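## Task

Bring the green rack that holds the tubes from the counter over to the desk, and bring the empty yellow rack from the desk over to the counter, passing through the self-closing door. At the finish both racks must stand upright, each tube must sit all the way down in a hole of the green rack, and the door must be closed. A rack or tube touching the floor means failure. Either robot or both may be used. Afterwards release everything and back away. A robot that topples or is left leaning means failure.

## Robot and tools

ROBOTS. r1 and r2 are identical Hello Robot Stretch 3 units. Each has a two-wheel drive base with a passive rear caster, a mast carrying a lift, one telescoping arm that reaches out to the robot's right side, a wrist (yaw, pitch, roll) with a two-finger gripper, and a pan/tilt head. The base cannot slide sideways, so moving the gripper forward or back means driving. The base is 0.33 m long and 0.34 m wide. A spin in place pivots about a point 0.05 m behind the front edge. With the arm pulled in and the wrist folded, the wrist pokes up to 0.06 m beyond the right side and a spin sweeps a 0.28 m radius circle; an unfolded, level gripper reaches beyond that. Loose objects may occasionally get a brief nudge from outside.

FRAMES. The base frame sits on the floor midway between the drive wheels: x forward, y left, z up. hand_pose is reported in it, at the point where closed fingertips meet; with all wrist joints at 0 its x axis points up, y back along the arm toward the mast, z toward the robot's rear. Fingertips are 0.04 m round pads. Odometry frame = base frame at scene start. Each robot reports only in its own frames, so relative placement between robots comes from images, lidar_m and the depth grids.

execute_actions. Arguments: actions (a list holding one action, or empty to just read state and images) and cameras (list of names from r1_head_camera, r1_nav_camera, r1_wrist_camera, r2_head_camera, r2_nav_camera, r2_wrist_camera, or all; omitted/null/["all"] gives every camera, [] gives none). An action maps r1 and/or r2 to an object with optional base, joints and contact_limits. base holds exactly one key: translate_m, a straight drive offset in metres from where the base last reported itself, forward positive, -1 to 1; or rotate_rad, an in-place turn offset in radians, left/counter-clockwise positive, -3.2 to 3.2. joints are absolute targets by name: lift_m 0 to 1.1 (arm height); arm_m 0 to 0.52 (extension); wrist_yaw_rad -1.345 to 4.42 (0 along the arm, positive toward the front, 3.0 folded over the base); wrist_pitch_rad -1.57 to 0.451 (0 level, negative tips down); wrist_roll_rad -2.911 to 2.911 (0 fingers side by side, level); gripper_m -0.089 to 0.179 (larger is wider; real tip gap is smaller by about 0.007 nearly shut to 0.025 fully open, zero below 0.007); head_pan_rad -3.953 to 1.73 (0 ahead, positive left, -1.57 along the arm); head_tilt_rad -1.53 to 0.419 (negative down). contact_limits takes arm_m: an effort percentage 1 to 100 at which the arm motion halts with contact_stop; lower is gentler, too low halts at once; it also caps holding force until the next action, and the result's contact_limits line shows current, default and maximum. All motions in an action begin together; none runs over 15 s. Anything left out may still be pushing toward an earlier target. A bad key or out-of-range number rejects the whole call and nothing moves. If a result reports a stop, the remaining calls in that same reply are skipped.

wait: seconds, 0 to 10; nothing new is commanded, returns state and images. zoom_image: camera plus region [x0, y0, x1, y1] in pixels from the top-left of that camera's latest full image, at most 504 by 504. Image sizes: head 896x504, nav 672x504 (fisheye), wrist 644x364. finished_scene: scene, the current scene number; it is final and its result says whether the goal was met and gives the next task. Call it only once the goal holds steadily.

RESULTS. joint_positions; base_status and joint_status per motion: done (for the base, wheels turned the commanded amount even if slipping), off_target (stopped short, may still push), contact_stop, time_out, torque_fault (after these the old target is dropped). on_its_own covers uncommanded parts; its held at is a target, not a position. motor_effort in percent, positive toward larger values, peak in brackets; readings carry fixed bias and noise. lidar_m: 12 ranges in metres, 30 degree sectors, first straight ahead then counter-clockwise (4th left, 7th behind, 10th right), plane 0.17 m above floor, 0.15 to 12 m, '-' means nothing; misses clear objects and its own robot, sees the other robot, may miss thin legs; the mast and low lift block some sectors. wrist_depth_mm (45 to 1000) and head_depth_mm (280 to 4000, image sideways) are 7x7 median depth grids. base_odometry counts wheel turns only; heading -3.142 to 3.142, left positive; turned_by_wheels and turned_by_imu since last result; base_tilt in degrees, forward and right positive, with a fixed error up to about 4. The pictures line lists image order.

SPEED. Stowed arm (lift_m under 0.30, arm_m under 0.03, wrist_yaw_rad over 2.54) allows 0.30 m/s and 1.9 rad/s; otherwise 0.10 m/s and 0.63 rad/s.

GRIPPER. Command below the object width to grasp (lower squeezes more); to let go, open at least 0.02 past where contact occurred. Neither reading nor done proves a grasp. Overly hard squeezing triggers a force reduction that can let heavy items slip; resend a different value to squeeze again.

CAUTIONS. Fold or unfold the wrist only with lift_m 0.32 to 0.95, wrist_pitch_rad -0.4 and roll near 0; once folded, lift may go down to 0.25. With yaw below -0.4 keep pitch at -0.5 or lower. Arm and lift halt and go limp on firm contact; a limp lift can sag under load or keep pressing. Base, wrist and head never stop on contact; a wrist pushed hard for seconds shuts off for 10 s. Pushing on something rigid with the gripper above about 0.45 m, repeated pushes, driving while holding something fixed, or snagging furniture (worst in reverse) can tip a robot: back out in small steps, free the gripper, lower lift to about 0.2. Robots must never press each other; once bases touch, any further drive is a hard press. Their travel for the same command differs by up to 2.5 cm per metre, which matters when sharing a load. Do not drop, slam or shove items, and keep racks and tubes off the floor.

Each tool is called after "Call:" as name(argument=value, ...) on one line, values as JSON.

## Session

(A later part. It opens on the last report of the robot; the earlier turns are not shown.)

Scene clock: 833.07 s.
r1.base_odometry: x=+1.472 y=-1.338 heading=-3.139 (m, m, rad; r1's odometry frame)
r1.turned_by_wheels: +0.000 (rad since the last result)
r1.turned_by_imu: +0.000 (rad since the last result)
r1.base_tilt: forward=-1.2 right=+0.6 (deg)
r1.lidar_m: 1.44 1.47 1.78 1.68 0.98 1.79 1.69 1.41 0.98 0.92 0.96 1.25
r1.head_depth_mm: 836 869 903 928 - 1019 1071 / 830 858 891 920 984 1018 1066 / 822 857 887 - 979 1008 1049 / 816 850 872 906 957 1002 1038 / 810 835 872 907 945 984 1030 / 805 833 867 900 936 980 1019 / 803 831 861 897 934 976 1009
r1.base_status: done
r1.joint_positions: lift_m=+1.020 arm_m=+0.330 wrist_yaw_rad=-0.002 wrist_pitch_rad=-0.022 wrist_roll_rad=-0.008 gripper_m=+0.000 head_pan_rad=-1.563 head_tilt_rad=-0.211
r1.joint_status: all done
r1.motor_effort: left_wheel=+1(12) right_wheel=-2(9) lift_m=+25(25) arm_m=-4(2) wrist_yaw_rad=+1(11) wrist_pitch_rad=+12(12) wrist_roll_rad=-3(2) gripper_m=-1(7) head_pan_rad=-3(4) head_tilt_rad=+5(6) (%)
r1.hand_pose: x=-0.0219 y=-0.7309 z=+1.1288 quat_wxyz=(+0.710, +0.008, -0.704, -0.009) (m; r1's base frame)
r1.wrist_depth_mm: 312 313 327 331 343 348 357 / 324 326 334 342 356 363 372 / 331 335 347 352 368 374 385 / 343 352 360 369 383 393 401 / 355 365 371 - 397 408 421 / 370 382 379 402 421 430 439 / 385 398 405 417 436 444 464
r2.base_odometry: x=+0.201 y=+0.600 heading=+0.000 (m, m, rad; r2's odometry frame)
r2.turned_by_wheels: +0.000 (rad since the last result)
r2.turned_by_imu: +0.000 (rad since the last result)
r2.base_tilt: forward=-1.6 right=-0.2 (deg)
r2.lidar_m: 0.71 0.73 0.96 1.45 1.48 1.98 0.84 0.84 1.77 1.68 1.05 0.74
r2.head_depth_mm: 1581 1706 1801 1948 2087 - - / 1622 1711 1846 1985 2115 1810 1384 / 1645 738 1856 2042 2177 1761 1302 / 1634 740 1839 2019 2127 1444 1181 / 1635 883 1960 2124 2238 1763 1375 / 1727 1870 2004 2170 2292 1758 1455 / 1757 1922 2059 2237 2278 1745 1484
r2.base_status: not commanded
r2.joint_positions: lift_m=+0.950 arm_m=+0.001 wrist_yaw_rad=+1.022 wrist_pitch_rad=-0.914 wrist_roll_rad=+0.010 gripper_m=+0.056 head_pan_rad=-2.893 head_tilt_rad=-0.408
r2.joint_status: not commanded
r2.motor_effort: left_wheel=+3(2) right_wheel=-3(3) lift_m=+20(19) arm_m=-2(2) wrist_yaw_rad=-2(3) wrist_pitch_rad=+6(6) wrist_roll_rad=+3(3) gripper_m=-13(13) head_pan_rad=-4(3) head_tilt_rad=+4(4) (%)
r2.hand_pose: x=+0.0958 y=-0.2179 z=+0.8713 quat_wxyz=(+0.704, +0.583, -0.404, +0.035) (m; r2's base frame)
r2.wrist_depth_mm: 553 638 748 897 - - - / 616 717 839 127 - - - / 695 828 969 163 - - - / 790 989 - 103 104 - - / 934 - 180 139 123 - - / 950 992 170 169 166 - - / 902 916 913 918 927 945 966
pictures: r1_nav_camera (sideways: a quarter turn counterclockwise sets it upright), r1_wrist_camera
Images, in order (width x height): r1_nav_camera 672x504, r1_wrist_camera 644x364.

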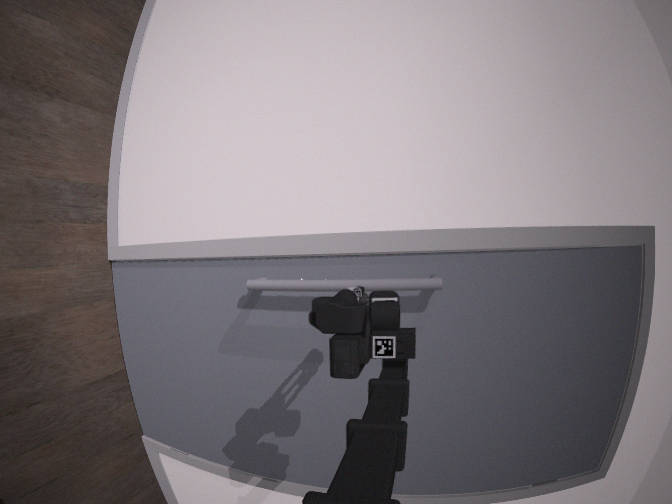

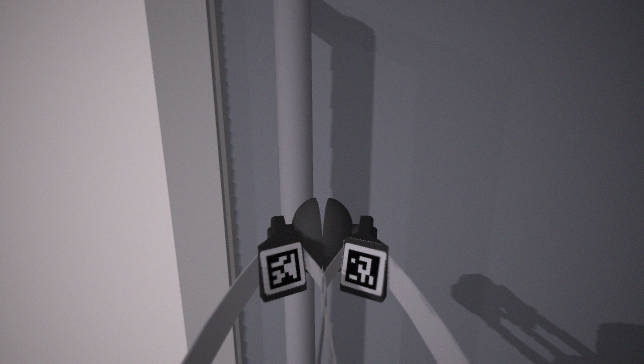

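Call:
execute_actions(actions=[{"r1":{"joints":{"gripper_m":0.08},"base":{"translate_m":0.03}}}], cameras=[])

Call:
execute_actions(actions=[{"r1":{"joints":{"arm_m":0.49}}}], cameras=["r1_wrist_camera"])

Call:
execute_actions(actions=[{"r1":{"joints":{"gripper_m":-0.03}}}], cameras=["r1_wrist_camera"])

Call:
execute_actions(actions=[{"r1":{"joints":{"arm_m":0.40}}}], cameras=["r1_wrist_camera","r1_nav_camera"])

Scene clock: 845.90 s.
r1.base_odometry: x=+1.442 y=-1.338 heading=-3.139 (m, m, rad; r1's odometry frame)
r1.turned_by_wheels: +0.000 (rad since the last result)
r1.turned_by_imu: -0.001 (rad since the last result)
r1.base_tilt: forward=-1.2 right=+0.5 (deg)
r1.lidar_m: 1.41 1.44 1.78 1.68 0.98 1.81 1.72 1.41 0.98 0.92 0.95 1.25
r1.head_depth_mm: 834 867 898 927 - 1018 1067 / 829 858 893 919 975 1010 1061 / 823 856 885 - 974 1002 1045 / 816 850 870 905 962 995 1038 / 799 835 867 897 938 978 1027 / 805 839 865 905 934 976 1017 / 802 831 863 892 932 971 1013
r1.base_status: done
r1.joint_positions: lift_m=+1.020 arm_m=+0.330 wrist_yaw_rad=-0.002 wrist_pitch_rad=-0.022 wrist_roll_rad=-0.008 gripper_m=+0.080 head_pan_rad=-1.563 head_tilt_rad=-0.211
r1.joint_status: all done
r1.motor_effort: left_wheel=+1(7) right_wheel=-2(6) lift_m=+25(25) arm_m=-4(4) wrist_yaw_rad=+1(2) wrist_pitch_rad=+12(12) wrist_roll_rad=-3(2) gripper_m=+0(82) head_pan_rad=-4(4) head_tilt_rad=+5(5) (%)
r1.hand_pose: x=-0.0219 y=-0.7309 z=+1.1288 quat_wxyz=(+0.710, +0.008, -0.704, -0.009) (m; r1's base frame)
r1.wrist_depth_mm: 308 313 312 326 337 347 357 / 317 326 324 339 351 363 371 / 328 339 334 350 364 379 384 / 345 348 352 367 381 390 404 / 356 365 374 384 392 408 421 / 367 381 389 398 414 428 439 / 384 395 399 416 434 444 463
r2.base_odometry: x=+0.201 y=+0.600 heading=+0.000 (m, m, rad; r2's odometry frame)
r2.turned_by_wheels: +0.000 (rad since the last result)
r2.turned_by_imu: -0.001 (rad since the last result)
r2.base_tilt: forward=-1.6 right=-0.2 (deg)
r2.lidar_m: 0.71 0.73 0.97 1.45 1.49 1.98 1.91 0.84 1.77 1.69 1.05 0.74
r2.head_depth_mm: 1580 1685 1811 1939 2080 - - / 1608 1705 1853 1975 2116 1795 1380 / 1648 1689 1874 2034 2162 1753 1346 / 1643 746 1928 2053 2195 1698 1222 / 857 759 1934 2074 2116 1699 1235 / 1740 1861 2006 2170 2263 1753 1458 / 1765 1893 2050 2234 2285 1744 1488
r2.base_status: not commanded
r2.joint_positions: lift_m=+0.950 arm_m=+0.001 wrist_yaw_rad=+1.022 wrist_pitch_rad=-0.914 wrist_roll_rad=+0.010 gripper_m=+0.056 head_pan_rad=-2.893 head_tilt_rad=-0.408
r2.joint_status: not commanded
r2.motor_effort: left_wheel=+3(3) right_wheel=-3(3) lift_m=+20(19) arm_m=-2(2) wrist_yaw_rad=-2(2) wrist_pitch_rad=+6(6) wrist_roll_rad=+3(3) gripper_m=-13(14) head_pan_rad=-4(3) head_tilt_rad=+3(3) (%)
r2.hand_pose: x=+0.0958 y=-0.2179 z=+0.8713 quat_wxyz=(+0.704, +0.583, -0.404, +0.035) (m; r2's base frame)
r2.wrist_depth_mm: 554 630 746 904 - - - / 614 718 847 127 - - - / 703 830 979 163 - - - / 803 973 - 103 104 - - / 935 - 179 139 123 - - / 956 967 170 169 165 - - / 903 903 902 906 927 930 940
pictures: none
No camera images: the call's "cameras" was empty. Leave "cameras" out to get every camera's image.

Scene clock: 848.33 s.
r1.base_odometry: x=+1.442 y=-1.338 heading=-3.139 (m, m, rad; r1's odometry frame)
r1.turned_by_wheels: +0.000 (rad since the last result)
r1.turned_by_imu: +0.000 (rad since the last result)
r1.base_tilt: forward=-1.1 right=+0.5 (deg)
r1.lidar_m: 1.41 1.44 1.78 1.68 0.98 1.82 1.72 1.41 0.98 0.92 0.95 1.25
r1.head_depth_mm: 837 867 902 927 988 1014 1067 / 829 859 893 - 970 1008 1059 / 825 853 884 - 961 1007 1048 / 816 848 868 - 945 993 1042 / 801 836 867 899 935 976 1027 / 806 836 869 904 936 981 1019 / 801 827 863 892 933 970 1016
r1.base_status: not commanded
r1.joint_positions: lift_m=+1.020 arm_m=+0.490 wrist_yaw_rad=-0.001 wrist_pitch_rad=-0.022 wrist_roll_rad=-0.008 gripper_m=+0.080 head_pan_rad=-1.563 head_tilt_rad=-0.211
r1.joint_status: all done
r1.motor_effort: left_wheel=+1(1) right_wheel=-2(2) lift_m=+25(25) arm_m=+3(0) wrist_yaw_rad=+1(1) wrist_pitch_rad=+13(12) wrist_roll_rad=-2(3) gripper_m=+0(0) head_pan_rad=-3(4) head_tilt_rad=+5(6) (%)
r1.hand_pose: x=-0.0218 y=-0.8904 z=+1.1288 quat_wxyz=(+0.710, +0.008, -0.704, -0.009) (m; r1's base frame)
r1.wrist_depth_mm: 165 165 182 114 190 195 200 / 177 170 188 118 198 202 208 / 184 177 194 123 205 211 217 / 192 183 201 128 213 220 226 / 199 190 209 133 219 229 235 / 208 199 222 139 232 240 246 / 215 211 227 146 243 250 258
r2.base_odometry: x=+0.201 y=+0.600 heading=+0.000 (m, m, rad; r2's odometry frame)
r2.turned_by_wheels: +0.000 (rad since the last result)
r2.turned_by_imu: -0.001 (rad since the last result)
r2.base_tilt: forward=-1.5 right=-0.3 (deg)
r2.lidar_m: 0.71 0.73 0.97 1.45 1.48 1.98 1.90 0.84 1.77 1.68 1.05 0.74
r2.head_depth_mm: 1587 1696 1806 1960 2082 - - / 1619 1709 1867 1990 2111 1797 1386 / 1658 1692 1876 2038 2146 1761 1332 / 1667 747 1932 2032 2170 1692 1227 / 855 762 1911 2068 2107 1687 1247 / 1708 1867 2014 2169 2263 1763 1450 / 1754 1887 2029 2226 2273 1744 1489
r2.base_status: not commanded
r2.joint_positions: lift_m=+0.950 arm_m=+0.001 wrist_yaw_rad=+1.022 wrist_pitch_rad=-0.914 wrist_roll_rad=+0.010 gripper_m=+0.056 head_pan_rad=-2.893 head_tilt_rad=-0.408
r2.joint_status: not commanded
r2.motor_effort: left_wheel=+3(2) right_wheel=-3(3) lift_m=+19(19) arm_m=-2(2) wrist_yaw_rad=-2(2) wrist_pitch_rad=+6(6) wrist_roll_rad=+3(3) gripper_m=-14(13) head_pan_rad=-4(3) head_tilt_rad=+4(3) (%)
r2.hand_pose: x=+0.0958 y=-0.2179 z=+0.8713 quat_wxyz=(+0.704, +0.583, -0.404, +0.035) (m; r2's base frame)
r2.wrist_depth_mm: 549 623 753 897 - - - / 615 710 817 128 - - - / 695 826 979 163 - - - / 810 972 - 103 104 - - / 923 - 179 139 123 - - / 955 981 171 170 166 - - / 894 908 918 913 921 949 953
pictures: r1_wrist_camera
Images, in order (width x height): r1_wrist_camera 644x364.

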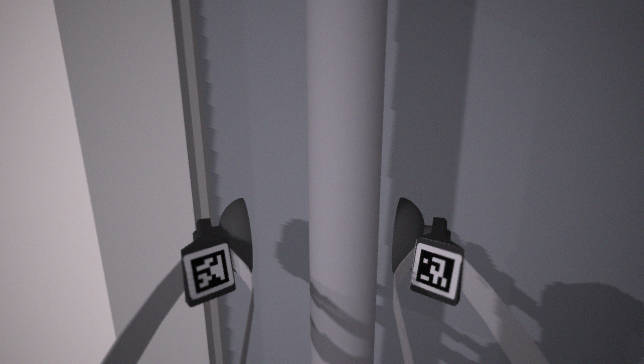

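Scene clock: 849.93 s.
r1.base_odometry: x=+1.442 y=-1.338 heading=-3.139 (m, m, rad; r1's odometry frame)
r1.turned_by_wheels: -0.001 (rad since the last result)
r1.turned_by_imu: -0.001 (rad since the last result)
r1.base_tilt: forward=-1.2 right=+0.6 (deg)
r1.lidar_m: 1.41 1.44 1.78 1.68 0.98 1.82 1.72 1.41 0.98 0.92 0.95 1.25
r1.head_depth_mm: 830 865 895 922 983 1016 1067 / 823 853 892 - 967 1007 1053 / 818 851 879 - 957 996 1044 / 815 844 864 - 941 985 1028 / 803 837 864 899 933 978 1017 / 807 834 864 901 939 976 1022 / 796 830 860 890 931 965 1016
r1.base_status: not commanded
r1.joint_positions: lift_m=+1.020 arm_m=+0.490 wrist_yaw_rad=-0.019 wrist_pitch_rad=-0.021 wrist_roll_rad=-0.008 gripper_m=-0.029 head_pan_rad=-1.563 head_tilt_rad=-0.211
r1.joint_status: all done
r1.on_its_own: wrist_yaw_rad is at rest, and its effort (+15) is outside its rest range (-12 to +12)
r1.motor_effort: left_wheel=-10(10) right_wheel=+18(18) lift_m=+25(25) arm_m=+0(3) wrist_yaw_rad=+15(15) wrist_pitch_rad=+12(12) wrist_roll_rad=-3(2) gripper_m=-21(97) head_pan_rad=-3(4) head_tilt_rad=+5(5) (%)
r1.hand_pose: x=-0.0264 y=-0.8906 z=+1.1290 quat_wxyz=(+0.710, +0.001, -0.704, -0.015) (m; r1's base frame)
r1.wrist_depth_mm: 160 164 176 108 186 193 199 / 167 169 182 112 194 201 208 / 175 176 188 117 202 208 216 / 186 182 197 121 210 217 227 / 193 188 204 126 219 228 237 / 203 196 208 131 230 235 247 / 211 204 223 138 238 251 260
r2.base_odometry: x=+0.201 y=+0.600 heading=+0.000 (m, m, rad; r2's odometry frame)
r2.turned_by_wheels: +0.000 (rad since the last result)
r2.turned_by_imu: +0.000 (rad since the last result)
r2.base_tilt: forward=-1.5 right=-0.2 (deg)
r2.lidar_m: 0.71 0.72 0.96 1.45 1.49 1.99 1.90 0.84 1.77 1.68 1.05 0.74
r2.head_depth_mm: 1586 1695 1808 1945 2079 - - / 1610 1720 1842 1998 2112 1817 1383 / 1638 1694 1860 2032 2124 1766 1336 / 1646 746 1919 2048 2183 1701 1226 / 860 759 1907 2085 2104 1698 1233 / 1715 1857 1992 2180 2317 1744 1460 / 1769 1914 2052 2233 2283 1742 1498
r2.base_status: not commanded
r2.joint_positions: lift_m=+0.950 arm_m=+0.001 wrist_yaw_rad=+1.022 wrist_pitch_rad=-0.914 wrist_roll_rad=+0.010 gripper_m=+0.056 head_pan_rad=-2.893 head_tilt_rad=-0.408
r2.joint_status: not commanded
r2.motor_effort: left_wheel=+3(3) right_wheel=-3(3) lift_m=+19(19) arm_m=-2(2) wrist_yaw_rad=-2(2) wrist_pitch_rad=+6(6) wrist_roll_rad=+3(3) gripper_m=-13(14) head_pan_rad=-3(4) head_tilt_rad=+3(3) (%)
r2.hand_pose: x=+0.0958 y=-0.2179 z=+0.8713 quat_wxyz=(+0.704, +0.583, -0.404, +0.035) (m; r2's base frame)
r2.wrist_depth_mm: 550 628 741 896 - - - / 616 713 845 127 - - - / 697 821 970 163 - - - / 805 987 - 103 104 - - / 934 - 179 139 123 - - / 941 976 170 169 165 - - / 911 895 922 915 912 950 933
pictures: r1_wrist_camera
Images, in order (width x height): r1_wrist_camera 644x364.

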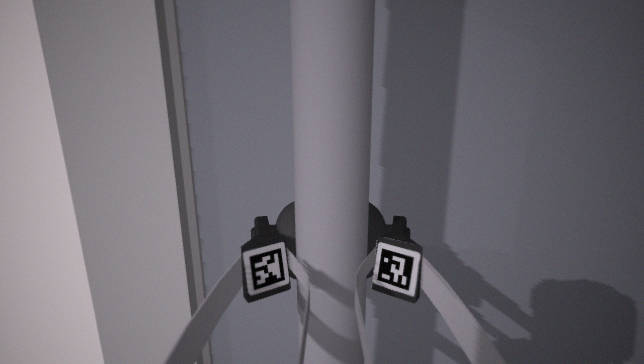

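Scene clock: 852.17 s.
r1.base_odometry: x=+1.442 y=-1.338 heading=-3.139 (m, m, rad; r1's odometry frame)
r1.turned_by_wheels: +0.000 (rad since the last result)
r1.turned_by_imu: -0.011 (rad since the last result)
r1.base_tilt: forward=-1.1 right=+0.6 (deg)
r1.lidar_m: 1.41 1.44 1.79 1.69 0.99 1.83 1.72 1.43 0.91 0.83 0.95 1.23
r1.head_depth_mm: 771 798 833 861 921 955 1004 / 753 781 817 846 890 929 976 / 738 767 797 - 876 908 952 / 724 753 776 805 839 869 926 / 797 824 851 893 931 959 997 / 802 835 866 901 939 976 1019 / 797 829 859 894 931 965 1014
r1.base_status: not commanded
r1.joint_positions: lift_m=+1.020 arm_m=+0.400 wrist_yaw_rad=-0.077 wrist_pitch_rad=-0.022 wrist_roll_rad=-0.008 gripper_m=-0.029 head_pan_rad=-1.563 head_tilt_rad=-0.211
r1.joint_status: all done
r1.on_its_own: wrist_yaw_rad is held at -0.060, not at your +0.000, by its stall guard, which is not easing now; right_wheel is at rest, and its effort (+19) is outside its rest range (-18 to +18); wrist_yaw_rad is at rest, and its effort (+13) is outside its rest range (-12 to +12)
r1.motor_effort: left_wheel=-10(26) right_wheel=+19(44) lift_m=+25(25) arm_m=-7(1) wrist_yaw_rad=+13(35) wrist_pitch_rad=+12(12) wrist_roll_rad=-2(3) gripper_m=-22(25) head_pan_rad=-4(4) head_tilt_rad=+5(5) (%)
r1.hand_pose: x=-0.0410 y=-0.8003 z=+1.1289 quat_wxyz=(+0.709, -0.019, -0.704, -0.035) (m; r1's base frame)
r1.wrist_depth_mm: 236 229 169 108 200 219 244 / 246 239 175 112 207 230 256 / 254 249 180 117 216 239 269 / 263 258 187 122 226 250 283 / 272 271 193 126 241 263 299 / 281 284 197 131 251 279 316 / 289 296 212 138 260 297 338
r2.base_odometry: x=+0.201 y=+0.600 heading=+0.000 (m, m, rad; r2's odometry frame)
r2.turned_by_wheels: +0.000 (rad since the last result)
r2.turned_by_imu: -0.001 (rad since the last result)
r2.base_tilt: forward=-1.7 right=-0.2 (deg)
r2.lidar_m: 0.71 0.73 0.96 1.45 1.49 1.98 1.82 0.84 1.76 1.68 1.05 0.74
r2.head_depth_mm: 1532 1644 1754 1905 2044 - - / 1560 1652 1775 1930 2065 1812 1386 / 1562 1602 1770 1944 2082 1761 1330 / 1660 745 1918 2046 2150 1763 1242 / 730 760 1908 2089 2123 1641 1242 / 1717 1855 2003 2168 2299 1734 1451 / 1763 1897 2045 2235 2280 1750 1497
r2.base_status: not commanded
r2.joint_positions: lift_m=+0.950 arm_m=+0.001 wrist_yaw_rad=+1.022 wrist_pitch_rad=-0.914 wrist_roll_rad=+0.010 gripper_m=+0.056 head_pan_rad=-2.893 head_tilt_rad=-0.408
r2.joint_status: not commanded
r2.motor_effort: left_wheel=+3(3) right_wheel=-3(3) lift_m=+19(19) arm_m=-2(2) wrist_yaw_rad=-2(3) wrist_pitch_rad=+6(6) wrist_roll_rad=+3(3) gripper_m=-13(14) head_pan_rad=-4(3) head_tilt_rad=+3(4) (%)
r2.hand_pose: x=+0.0958 y=-0.2179 z=+0.8713 quat_wxyz=(+0.704, +0.583, -0.404, +0.035) (m; r2's base frame)
r2.wrist_depth_mm: 546 634 749 894 - - - / 613 717 844 128 - - - / 695 824 962 163 - - - / 804 988 - 103 104 - - / 965 - 179 139 123 - - / 970 982 170 170 166 - - / 901 924 913 918 926 932 955
pictures: r1_nav_camera (sideways: a quarter turn counterclockwise sets it upright), r1_wrist_camera
Images, in order (width x height): r1_nav_camera 672x504, r1_wrist_camera 644x364.

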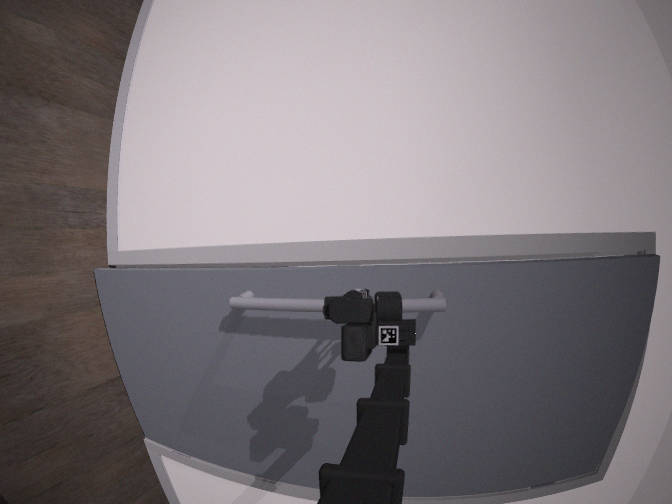

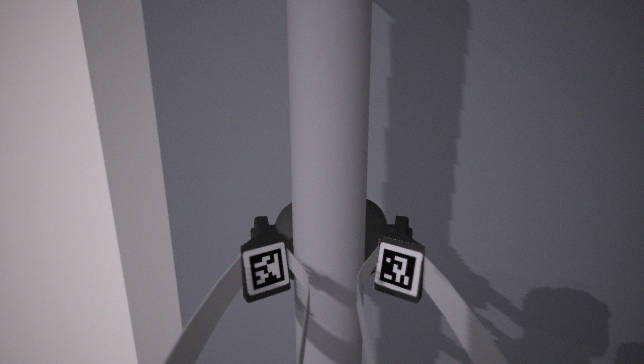

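Call:
execute_actions(actions=[])

Scene clock: 869.57 s.
r1.base_odometry: x=+1.442 y=-1.338 heading=-3.139 (m, m, rad; r1's odometry frame)
r1.turned_by_wheels: +0.000 (rad since the last result)
r1.turned_by_imu: +0.000 (rad since the last result)
r1.base_tilt: forward=-1.1 right=+0.6 (deg)
r1.lidar_m: 1.41 1.43 1.79 1.68 0.99 1.82 1.72 1.43 0.91 0.83 0.95 1.24
r1.head_depth_mm: 769 800 837 865 921 956 1005 / 754 782 817 846 891 929 976 / 735 767 795 - 875 911 949 / 725 751 773 806 840 867 930 / 801 820 852 892 929 957 999 / 806 835 865 899 938 978 1018 / 797 830 858 892 929 971 1011
r1.base_status: not commanded
r1.joint_positions: lift_m=+1.020 arm_m=+0.400 wrist_yaw_rad=-0.077 wrist_pitch_rad=-0.022 wrist_roll_rad=-0.008 gripper_m=-0.029 head_pan_rad=-1.563 head_tilt_rad=-0.211
r1.joint_status: all done
r1.on_its_own: wrist_yaw_rad is held at -0.060, not at your +0.000, by its stall guard, which is not easing now; right_wheel is at rest, and its effort (+19) is outside its rest range (-18 to +18); wrist_yaw_rad is at rest, and its effort (+13) is outside its rest range (-12 to +12)
r1.motor_effort: left_wheel=-10(26) right_wheel=+19(44) lift_m=+25(25) arm_m=-6(1) wrist_yaw_rad=+13(35) wrist_pitch_rad=+12(12) wrist_roll_rad=-2(3) gripper_m=-22(25) head_pan_rad=-4(4) head_tilt_rad=+6(5) (%)
r1.hand_pose: x=-0.0410 y=-0.8003 z=+1.1289 quat_wxyz=(+0.709, -0.019, -0.704, -0.035) (m; r1's base frame)
r1.wrist_depth_mm: 237 231 170 108 200 218 244 / 246 240 175 112 208 229 255 / 253 249 181 117 216 239 266 / 263 257 188 121 225 251 284 / 272 273 193 126 242 263 299 / 282 287 196 131 249 277 317 / 292 297 212 139 257 298 337
r2.base_odometry: x=+0.201 y=+0.600 heading=+0.000 (m, m, rad; r2's odometry frame)
r2.turned_by_wheels: +0.000 (rad since the last result)
r2.turned_by_imu: -0.001 (rad since the last result)
r2.base_tilt: forward=-1.6 right=-0.2 (deg)
r2.lidar_m: 0.71 0.73 0.96 1.45 1.49 1.98 1.82 0.84 1.76 1.69 1.05 0.74
r2.head_depth_mm: 1545 1648 1773 1904 2028 - - / 1545 1663 1778 1915 2043 1803 1383 / 1563 1620 1771 1946 2080 1756 1337 / 1652 744 1901 2059 2177 1765 1244 / 733 757 1911 2064 2095 1647 1240 / 1711 1860 2001 2156 2291 1760 1454 / 1769 1908 2032 2233 2269 1749 1492
r2.base_status: not commanded
r2.joint_positions: lift_m=+0.950 arm_m=+0.001 wrist_yaw_rad=+1.022 wrist_pitch_rad=-0.914 wrist_roll_rad=+0.010 gripper_m=+0.056 head_pan_rad=-2.893 head_tilt_rad=-0.408
r2.joint_status: not commanded
r2.motor_effort: left_wheel=+3(3) right_wheel=-3(3) lift_m=+20(19) arm_m=-2(2) wrist_yaw_rad=-2(3) wrist_pitch_rad=+6(6) wrist_roll_rad=+3(3) gripper_m=-13(14) head_pan_rad=-4(3) head_tilt_rad=+3(4) (%)
r2.hand_pose: x=+0.0958 y=-0.2179 z=+0.8713 quat_wxyz=(+0.704, +0.583, -0.404, +0.035) (m; r2's base frame)
r2.wrist_depth_mm: 551 630 742 914 - - - / 610 721 839 127 - - - / 692 829 968 163 - - - / 811 987 - 103 104 - - / 931 - 179 139 123 - - / 946 974 170 169 165 - - / 904 904 908 907 923 972 951
pictures: r1_head_camera (sideways: a quarter turn clockwise sets it upright), r1_nav_camera (sideways: a quarter turn counterclockwise sets it upright), r1_wrist_camera, r2_head_camera (sideways: a quarter turn clockwise sets it upright), r2_nav_camera (sideways: a quarter turn counterclockwise sets it upright), r2_wrist_camera
Images, in order (width x height): r1_head_camera 896x504, r1_nav_camera 672x504, r1_wrist_camera 644x364, r2_head_camera 896x504, r2_nav_camera 672x504, r2_wrist_camera 644x364.

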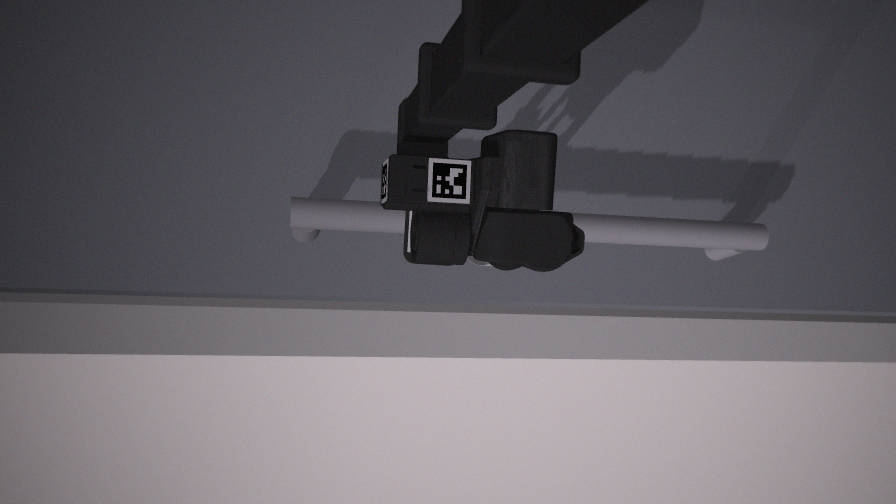

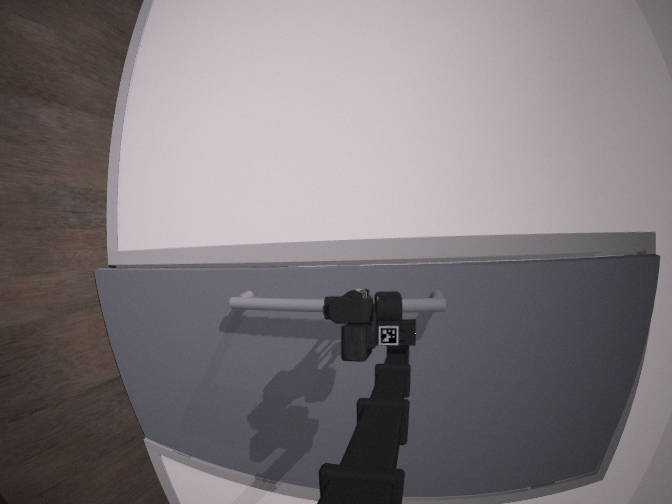

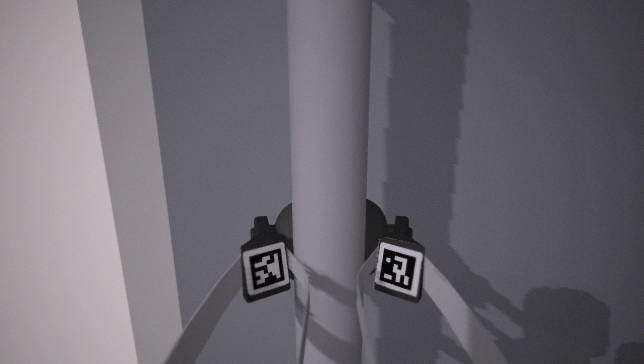

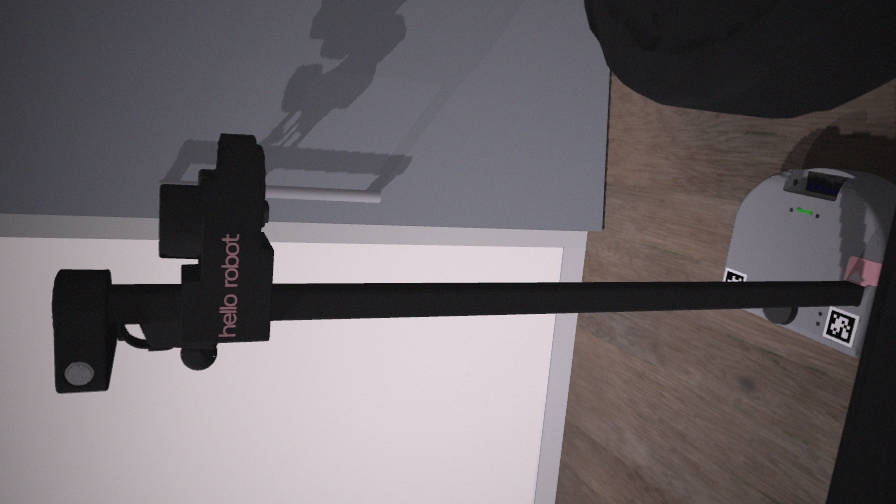

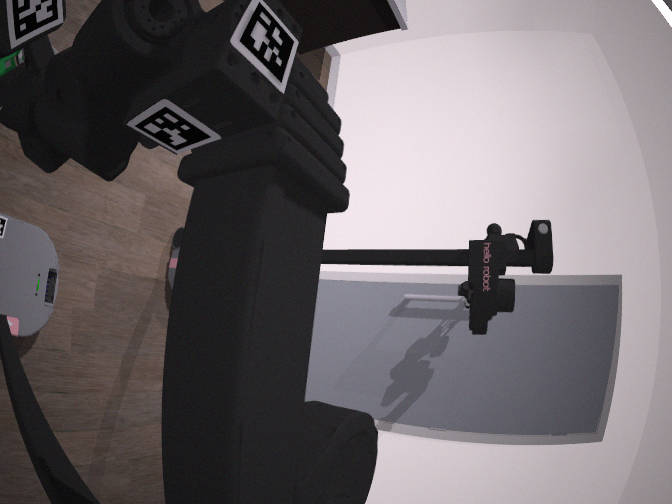

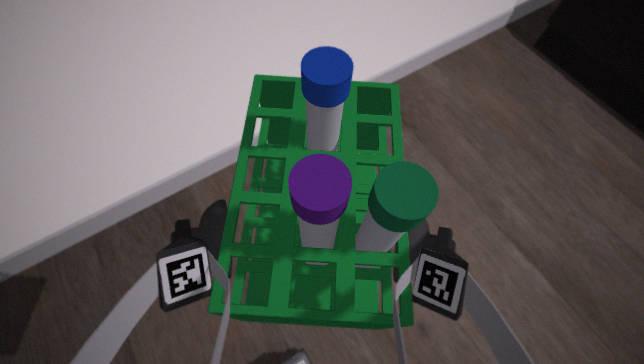

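Call:
execute_actions(actions=[{"r1":{"base":{"translate_m":-0.07},"joints":{"arm_m":0.29,"wrist_yaw_rad":0.3}}}], cameras=["r1_nav_camera"])

Call:
execute_actions(actions=[{"r1":{"base":{"translate_m":-0.14},"joints":{"arm_m":0.145,"wrist_yaw_rad":0.55}}}], cameras=["r1_nav_camera"])

Scene clock: 885.57 s.
r1.base_odometry: x=+1.512 y=-1.338 heading=-3.140 (m, m, rad; r1's odometry frame)
r1.turned_by_wheels: +0.000 (rad since the last result)
r1.turned_by_imu: -0.090 (rad since the last result)
r1.base_tilt: forward=-1.2 right=+0.7 (deg)
r1.lidar_m: 1.46 1.48 1.82 1.68 1.68 1.83 1.67 1.61 0.89 0.70 0.93 1.16
r1.head_depth_mm: 746 780 820 850 898 957 1019 / 708 739 775 802 - 897 946 / 675 705 734 - - 843 889 / 644 670 699 716 - 798 837 / 616 639 657 677 708 734 776 / 604 629 651 677 704 736 768 / 791 817 844 879 916 958 995
r1.base_status: done
r1.joint_positions: lift_m=+1.020 arm_m=+0.290 wrist_yaw_rad=+0.233 wrist_pitch_rad=-0.023 wrist_roll_rad=-0.009 gripper_m=-0.029 head_pan_rad=-1.564 head_tilt_rad=-0.211
r1.joint_status: wrist_yaw_rad off_target (ended at +0.233, target +0.300); the others done
r1.on_its_own: wrist_yaw_rad is held at +0.245, not at your +0.300, by its stall guard, which is not easing now
r1.motor_effort: left_wheel=-6(62) right_wheel=+11(35) lift_m=+25(25) arm_m=-7(9) wrist_yaw_rad=+9(37) wrist_pitch_rad=+13(14) wrist_roll_rad=-2(2) gripper_m=-21(25) head_pan_rad=-3(3) head_tilt_rad=+5(5) (%)
r1.hand_pose: x=+0.0375 y=-0.6842 z=+1.1285 quat_wxyz=(+0.707, +0.090, -0.698, +0.074) (m; r1's base frame)
r1.wrist_depth_mm: 393 386 170 107 195 209 227 / 407 402 176 112 202 217 237 / 424 417 182 116 210 226 248 / 439 428 189 121 219 238 259 / 457 458 195 125 233 248 272 / 482 468 201 131 241 262 291 / 496 496 214 137 251 281 306
r2.base_odometry: x=+0.201 y=+0.600 heading=+0.000 (m, m, rad; r2's odometry frame)
r2.turned_by_wheels: +0.000 (rad since the last result)
r2.turned_by_imu: -0.001 (rad since the last result)
r2.base_tilt: forward=-1.6 right=-0.3 (deg)
r2.lidar_m: 0.71 0.73 0.97 1.44 1.49 1.98 0.82 0.83 1.77 1.68 1.05 0.74
r2.head_depth_mm: 1476 1579 1711 1848 1972 - - / 1467 1540 1699 1826 2003 1786 1385 / 1446 710 1671 1809 1961 1760 1268 / 1607 729 812 1758 1968 1437 1181 / 1647 1782 1971 2126 2221 1756 1420 / 1747 1867 2004 2170 2280 1758 1453 / 1770 1891 2053 2214 2286 1761 1493
r2.base_status: not commanded
r2.joint_positions: lift_m=+0.950 arm_m=+0.001 wrist_yaw_rad=+1.022 wrist_pitch_rad=-0.914 wrist_roll_rad=+0.010 gripper_m=+0.056 head_pan_rad=-2.893 head_tilt_rad=-0.408
r2.joint_status: not commanded
r2.motor_effort: left_wheel=+2(2) right_wheel=-3(3) lift_m=+20(19) arm_m=-2(2) wrist_yaw_rad=-2(2) wrist_pitch_rad=+6(6) wrist_roll_rad=+3(3) gripper_m=-12(13) head_pan_rad=-4(4) head_tilt_rad=+3(3) (%)
r2.hand_pose: x=+0.0958 y=-0.2179 z=+0.8713 quat_wxyz=(+0.704, +0.583, -0.404, +0.035) (m; r2's base frame)
r2.wrist_depth_mm: 547 625 746 904 - - - / 616 715 838 127 - - - / 694 832 962 163 - - - / 798 989 - 103 104 - - / 923 - 179 139 123 - - / 951 966 170 170 165 - - / 917 905 912 918 919 938 948
pictures: r1_nav_camera (sideways: a quarter turn counterclockwise sets it upright)
Images, in order (width x height): r1_nav_camera 672x504.

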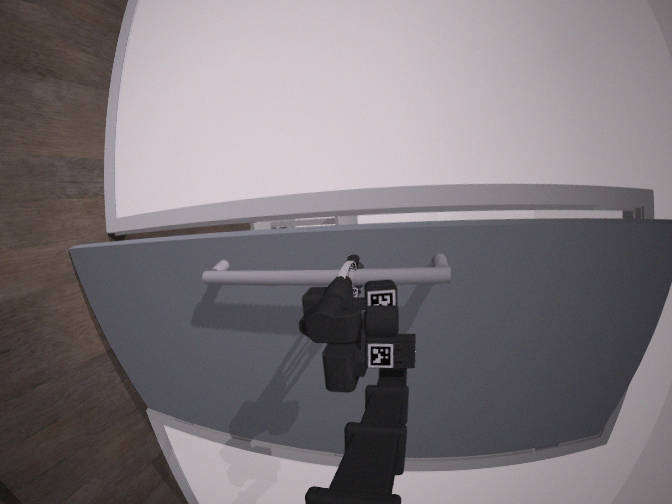

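Scene clock: 888.07 s.
r1.base_odometry: x=+1.652 y=-1.337 heading=-3.140 (m, m, rad; r1's odometry frame)
r1.turned_by_wheels: +0.000 (rad since the last result)
r1.turned_by_imu: -0.121 (rad since the last result)
r1.base_tilt: forward=-1.1 right=+0.6 (deg)
r1.lidar_m: 1.58 1.58 1.82 1.64 1.64 1.82 1.55 1.55 1.00 0.54 0.52 1.12
r1.head_depth_mm: 849 908 973 1046 - - 1269 / 738 778 827 867 - - 1075 / 650 681 718 751 - - 941 / 580 607 633 669 - - 772 / 525 547 570 590 - - 683 / 480 497 441 455 470 497 517 / 442 457 470 490 506 527 547
r1.base_status: done
r1.joint_positions: lift_m=+1.020 arm_m=+0.145 wrist_yaw_rad=+0.466 wrist_pitch_rad=-0.024 wrist_roll_rad=-0.009 gripper_m=-0.029 head_pan_rad=-1.564 head_tilt_rad=-0.209
r1.joint_status: wrist_yaw_rad off_target (ended at +0.466, target +0.550); the others done
r1.on_its_own: wrist_yaw_rad is held at +0.484, not at your +0.550, by its stall guard, which is not easing now; wrist_yaw_rad is at rest, and its effort (+14) is outside its rest range (-12 to +12)
r1.motor_effort: left_wheel=-5(65) right_wheel=+10(52) lift_m=+23(25) arm_m=-7(11) wrist_yaw_rad=+14(49) wrist_pitch_rad=+13(19) wrist_roll_rad=-2(2) gripper_m=-22(27) head_pan_rad=-1(3) head_tilt_rad=+4(5) (%)
r1.hand_pose: x=+0.0934 y=-0.5188 z=+1.1284 quat_wxyz=(+0.693, +0.171, -0.683, +0.156) (m; r1's base frame)
r1.wrist_depth_mm: 629 151 163 104 204 234 276 / 648 159 168 108 213 246 288 / 690 165 174 112 220 257 308 / 716 681 179 116 231 272 325 / 744 720 183 121 251 286 347 / 791 734 186 126 261 305 374 / 835 793 205 134 266 331 401
r2.base_odometry: x=+0.201 y=+0.600 heading=+0.000 (m, m, rad; r2's odometry frame)
r2.turned_by_wheels: +0.000 (rad since the last result)
r2.turned_by_imu: -0.001 (rad since the last result)
r2.base_tilt: forward=-1.6 right=-0.2 (deg)
r2.lidar_m: 0.71 0.73 0.97 1.45 1.49 1.99 0.77 1.96 1.77 1.68 1.05 0.74
r2.head_depth_mm: 1339 1387 1564 1728 1862 - - / 1284 653 1492 1639 1802 1788 1212 / 641 679 753 819 1669 1645 1212 / 1638 1767 1911 2081 2230 1770 1306 / 1694 1833 1965 2122 2217 1770 1459 / 1741 1857 2013 2170 2275 1749 1454 / 1772 1888 2050 2202 2289 1750 1498
r2.base_status: not commanded
r2.joint_positions: lift_m=+0.950 arm_m=+0.001 wrist_yaw_rad=+1.022 wrist_pitch_rad=-0.914 wrist_roll_rad=+0.010 gripper_m=+0.056 head_pan_rad=-2.893 head_tilt_rad=-0.408
r2.joint_status: not commanded
r2.motor_effort: left_wheel=+3(3) right_wheel=-3(3) lift_m=+19(19) arm_m=-2(2) wrist_yaw_rad=-3(3) wrist_pitch_rad=+6(6) wrist_roll_rad=+3(3) gripper_m=-13(13) head_pan_rad=-4(4) head_tilt_rad=+4(4) (%)
r2.hand_pose: x=+0.0958 y=-0.2179 z=+0.8713 quat_wxyz=(+0.704, +0.583, -0.404, +0.035) (m; r2's base frame)
r2.wrist_depth_mm: 547 633 746 895 - - - / 613 708 839 128 - - - / 700 842 962 163 - - - / 806 985 - 103 104 - - / 926 - 179 139 123 - - / 977 992 170 170 165 - - / 893 922 932 909 912 951 972
pictures: r1_nav_camera (sideways: a quarter turn counterclockwise sets it upright)
Images, in order (width x height): r1_nav_camera 672x504.

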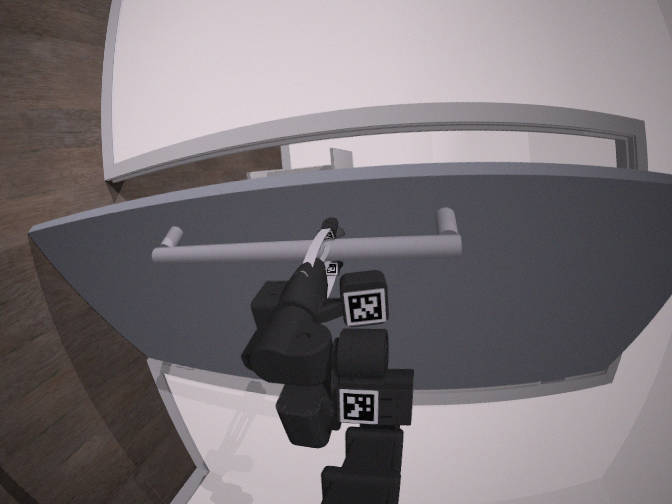

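Call:
execute_actions(actions=[{"r1":{"base":{"translate_m":-0.15},"joints":{"arm_m":0.12,"wrist_yaw_rad":0.8}}}], cameras=["r1_nav_camera","r2_nav_camera"])

Scene clock: 906.57 s.
r1.base_odometry: x=+1.802 y=-1.337 heading=-3.140 (m, m, rad; r1's odometry frame)
r1.turned_by_wheels: +0.000 (rad since the last result)
r1.turned_by_imu: -0.242 (rad since the last result)
r1.base_tilt: forward=-1.0 right=+0.5 (deg)
r1.lidar_m: 1.46 1.69 1.76 1.64 0.81 1.64 1.50 1.44 1.46 0.63 0.43 1.06
r1.head_depth_mm: 1264 1313 1391 1476 - - 1706 / 1191 1229 1295 1348 - - 1614 / 1118 1163 1210 1273 - - - / 1042 1089 1126 1180 1196 - - / 786 822 859 902 1059 - 1146 / 629 651 675 702 - - 765 / 524 539 556 573 590 587 633
r1.base_status: done
r1.joint_positions: lift_m=+1.020 arm_m=+0.120 wrist_yaw_rad=+0.867 wrist_pitch_rad=-0.025 wrist_roll_rad=-0.010 gripper_m=-0.029 head_pan_rad=-1.565 head_tilt_rad=-0.207
r1.joint_status: wrist_yaw_rad off_target (ended at +0.867, target +0.800); the others done
r1.on_its_own: wrist_yaw_rad is held at +0.860, not at your +0.800, by its stall guard, which is not easing now
r1.motor_effort: left_wheel=+4(76) right_wheel=-10(61) lift_m=+22(24) arm_m=+2(15) wrist_yaw_rad=-6(64) wrist_pitch_rad=+14(21) wrist_roll_rad=-1(2) gripper_m=-20(28) head_pan_rad=-3(3) head_tilt_rad=+3(4) (%)
r1.hand_pose: x=+0.1734 y=-0.4303 z=+1.1282 quat_wxyz=(+0.649, +0.304, -0.634, +0.290) (m; r1's base frame)
r1.wrist_depth_mm: 934 147 162 103 211 248 302 / 982 152 167 106 220 260 319 / - 160 173 111 229 273 340 / - 165 179 116 240 289 365 / - 172 180 120 258 305 392 / - - 189 125 270 325 426 / - - 202 132 274 356 460
r2.base_odometry: x=+0.201 y=+0.600 heading=+0.000 (m, m, rad; r2's odometry frame)
r2.turned_by_wheels: +0.000 (rad since the last result)
r2.turned_by_imu: -0.001 (rad since the last result)
r2.base_tilt: forward=-1.6 right=-0.2 (deg)
r2.lidar_m: 0.71 0.73 0.97 1.45 1.49 1.98 0.70 1.95 1.77 1.69 1.05 0.74
r2.head_depth_mm: 1178 568 1386 1573 1720 - - / 590 608 667 1335 1572 1671 1218 / 1632 3658 3959 3167 2123 1639 1158 / 1671 1792 1935 2074 2204 1763 1423 / 1698 1824 1969 2127 2226 1772 1455 / 1736 1863 1996 2187 2288 1760 1450 / 1750 1891 2056 2236 2318 1746 1498
r2.base_status: not commanded
r2.joint_positions: lift_m=+0.950 arm_m=+0.001 wrist_yaw_rad=+1.022 wrist_pitch_rad=-0.914 wrist_roll_rad=+0.010 gripper_m=+0.056 head_pan_rad=-2.893 head_tilt_rad=-0.408
r2.joint_status: not commanded
r2.motor_effort: left_wheel=+2(2) right_wheel=-3(3) lift_m=+20(19) arm_m=-2(2) wrist_yaw_rad=-2(3) wrist_pitch_rad=+6(6) wrist_roll_rad=+3(3) gripper_m=-14(14) head_pan_rad=-3(3) head_tilt_rad=+3(4) (%)
r2.hand_pose: x=+0.0958 y=-0.2179 z=+0.8713 quat_wxyz=(+0.704, +0.583, -0.404, +0.035) (m; r2's base frame)
r2.wrist_depth_mm: 553 632 740 890 - - - / 620 719 836 128 - - - / 699 838 969 163 - - - / 801 985 - 103 104 - - / 936 - 179 139 123 - - / 957 964 170 169 166 - - / 910 903 904 902 932 931 937
pictures: r1_nav_camera (sideways: a quarter turn counterclockwise sets it upright), r2_nav_camera (sideways: a quarter turn counterclockwise sets it upright)
Images, in order (width x height): r1_nav_camera 672x504, r2_nav_camera 672x504.

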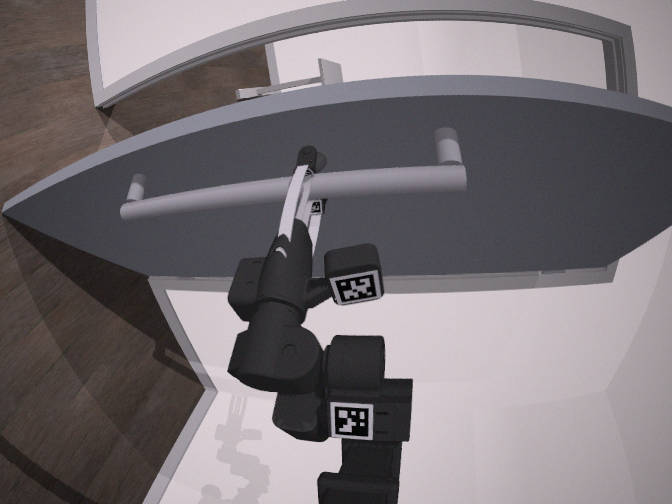

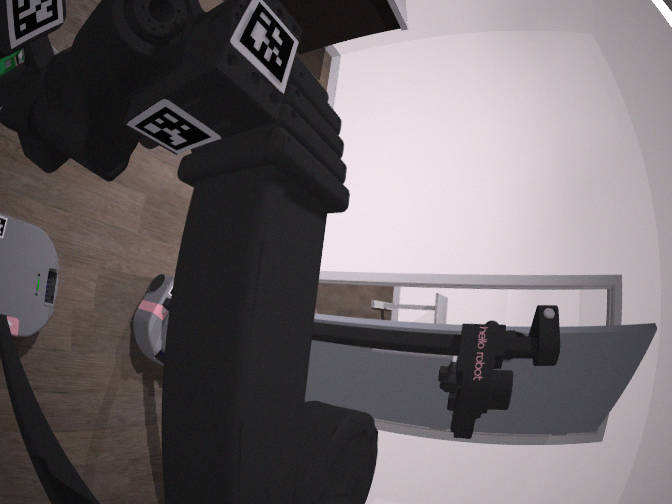

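Call:
execute_actions(actions=[{"r1":{"base":{"translate_m":-0.2},"joints":{"arm_m":0.08,"wrist_yaw_rad":1.15}}}], cameras=["r1_nav_camera","r2_nav_camera"])

Scene clock: 921.97 s.
r1.base_odometry: x=+2.002 y=-1.337 heading=-3.139 (m, m, rad; r1's odometry frame)
r1.turned_by_wheels: +0.000 (rad since the last result)
r1.turned_by_imu: -0.446 (rad since the last result)
r1.base_tilt: forward=+4.3 right=+0.7 (deg)
r1.lidar_m: 1.19 1.74 1.82 1.94 1.52 0.71 1.60 1.40 1.37 1.46 0.43 0.40
r1.head_depth_mm: 1330 1357 1386 1403 - - - / 1415 1440 1470 1491 - - - / 1494 1515 1562 1589 1607 - - / 1550 1602 1651 1708 1740 1812 - / 1383 1471 1568 1677 1801 1860 - / 1243 1316 1381 1456 - - - / 1126 1180 1243 1312 1333 - -
r1.base_status: done
r1.joint_positions: lift_m=+1.020 arm_m=+0.081 wrist_yaw_rad=+0.992 wrist_pitch_rad=+0.048 wrist_roll_rad=-0.011 gripper_m=-0.029 head_pan_rad=-1.565 head_tilt_rad=-0.207
r1.joint_status: wrist_yaw_rad off_target (ended at +0.992, target +1.150); the others done
r1.on_its_own: base_tilt is 5.5 degrees off its reading at the scene's start (forward=-1.2 right=+0.5); wrist_yaw_rad is held at +1.019, not at your +1.150, by its stall guard, which is still easing; wrist_pitch_rad is at rest, and its effort (-27) is outside its rest range (-20 to +32)
r1.motor_effort: left_wheel=-5(100) right_wheel=-13(50) lift_m=+20(24) arm_m=-10(29) wrist_yaw_rad=+21(78) wrist_pitch_rad=-27(38) wrist_roll_rad=-1(1) gripper_m=-24(31) head_pan_rad=-3(3) head_tilt_rad=+3(4) (%)
r1.hand_pose: x=+0.1938 y=-0.3665 z=+1.1471 quat_wxyz=(+0.617, +0.320, -0.626, +0.353) (m; r1's base frame)
r1.wrist_depth_mm: 101 116 150 111 363 749 750 / 103 119 156 114 395 782 793 / 107 122 161 118 428 829 803 / 110 126 167 121 477 840 827 / 125 129 167 125 626 868 867 / 134 133 165 130 525 911 914 / 933 137 198 138 697 973 987
r2.base_odometry: x=+0.201 y=+0.600 heading=+0.000 (m, m, rad; r2's odometry frame)
r2.turned_by_wheels: +0.000 (rad since the last result)
r2.turned_by_imu: -0.002 (rad since the last result)
r2.base_tilt: forward=-1.7 right=-0.2 (deg)
r2.lidar_m: 0.71 0.73 0.97 1.45 1.49 0.55 0.54 1.96 1.76 1.68 1.05 0.74
r2.head_depth_mm: 3330 552 1131 1234 1417 - - / 726 548 - 3379 2207 1794 1386 / 619 630 684 734 786 1642 1343 / 1677 1777 1914 2077 2209 1753 1420 / 1699 1825 1962 2117 2250 1760 1463 / 1727 1859 2014 2180 2291 1759 1455 / 1772 1885 2048 2212 2284 1743 1498
r2.base_status: not commanded
r2.joint_positions: lift_m=+0.950 arm_m=+0.001 wrist_yaw_rad=+1.022 wrist_pitch_rad=-0.914 wrist_roll_rad=+0.010 gripper_m=+0.056 head_pan_rad=-2.893 head_tilt_rad=-0.408
r2.joint_status: not commanded
r2.motor_effort: left_wheel=+3(3) right_wheel=-3(3) lift_m=+19(19) arm_m=-2(2) wrist_yaw_rad=-3(2) wrist_pitch_rad=+6(6) wrist_roll_rad=+3(3) gripper_m=-13(13) head_pan_rad=-4(3) head_tilt_rad=+3(4) (%)
r2.hand_pose: x=+0.0958 y=-0.2179 z=+0.8713 quat_wxyz=(+0.704, +0.583, -0.404, +0.035) (m; r2's base frame)
r2.wrist_depth_mm: 548 634 745 898 - - - / 615 714 840 127 - - - / 698 824 986 163 - - - / 798 - - 103 104 - - / 945 - 179 139 123 - - / 958 987 170 170 165 - - / 905 904 893 912 927 933 964
pictures: r1_nav_camera (sideways: a quarter turn counterclockwise sets it upright), r2_nav_camera (sideways: a quarter turn counterclockwise sets it upright)
Images, in order (width x height): r1_nav_camera 672x504, r2_nav_camera 672x504.

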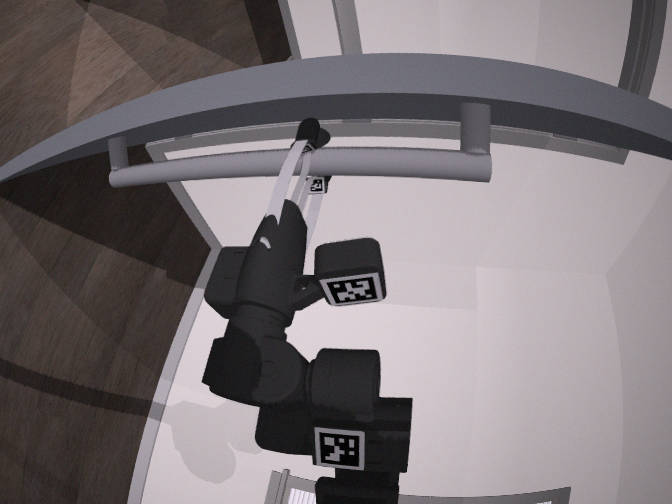

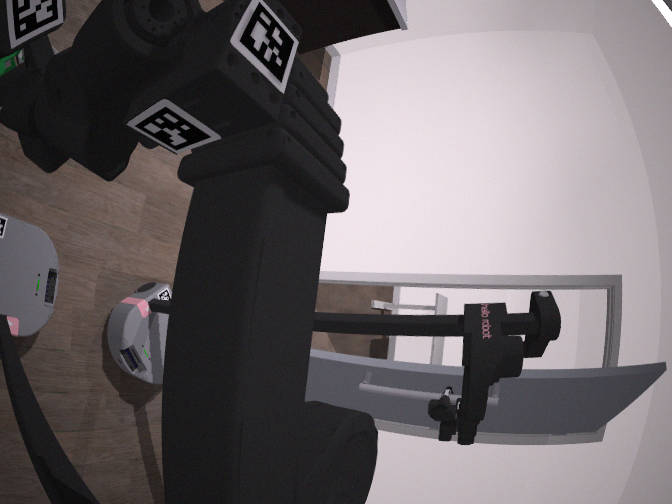

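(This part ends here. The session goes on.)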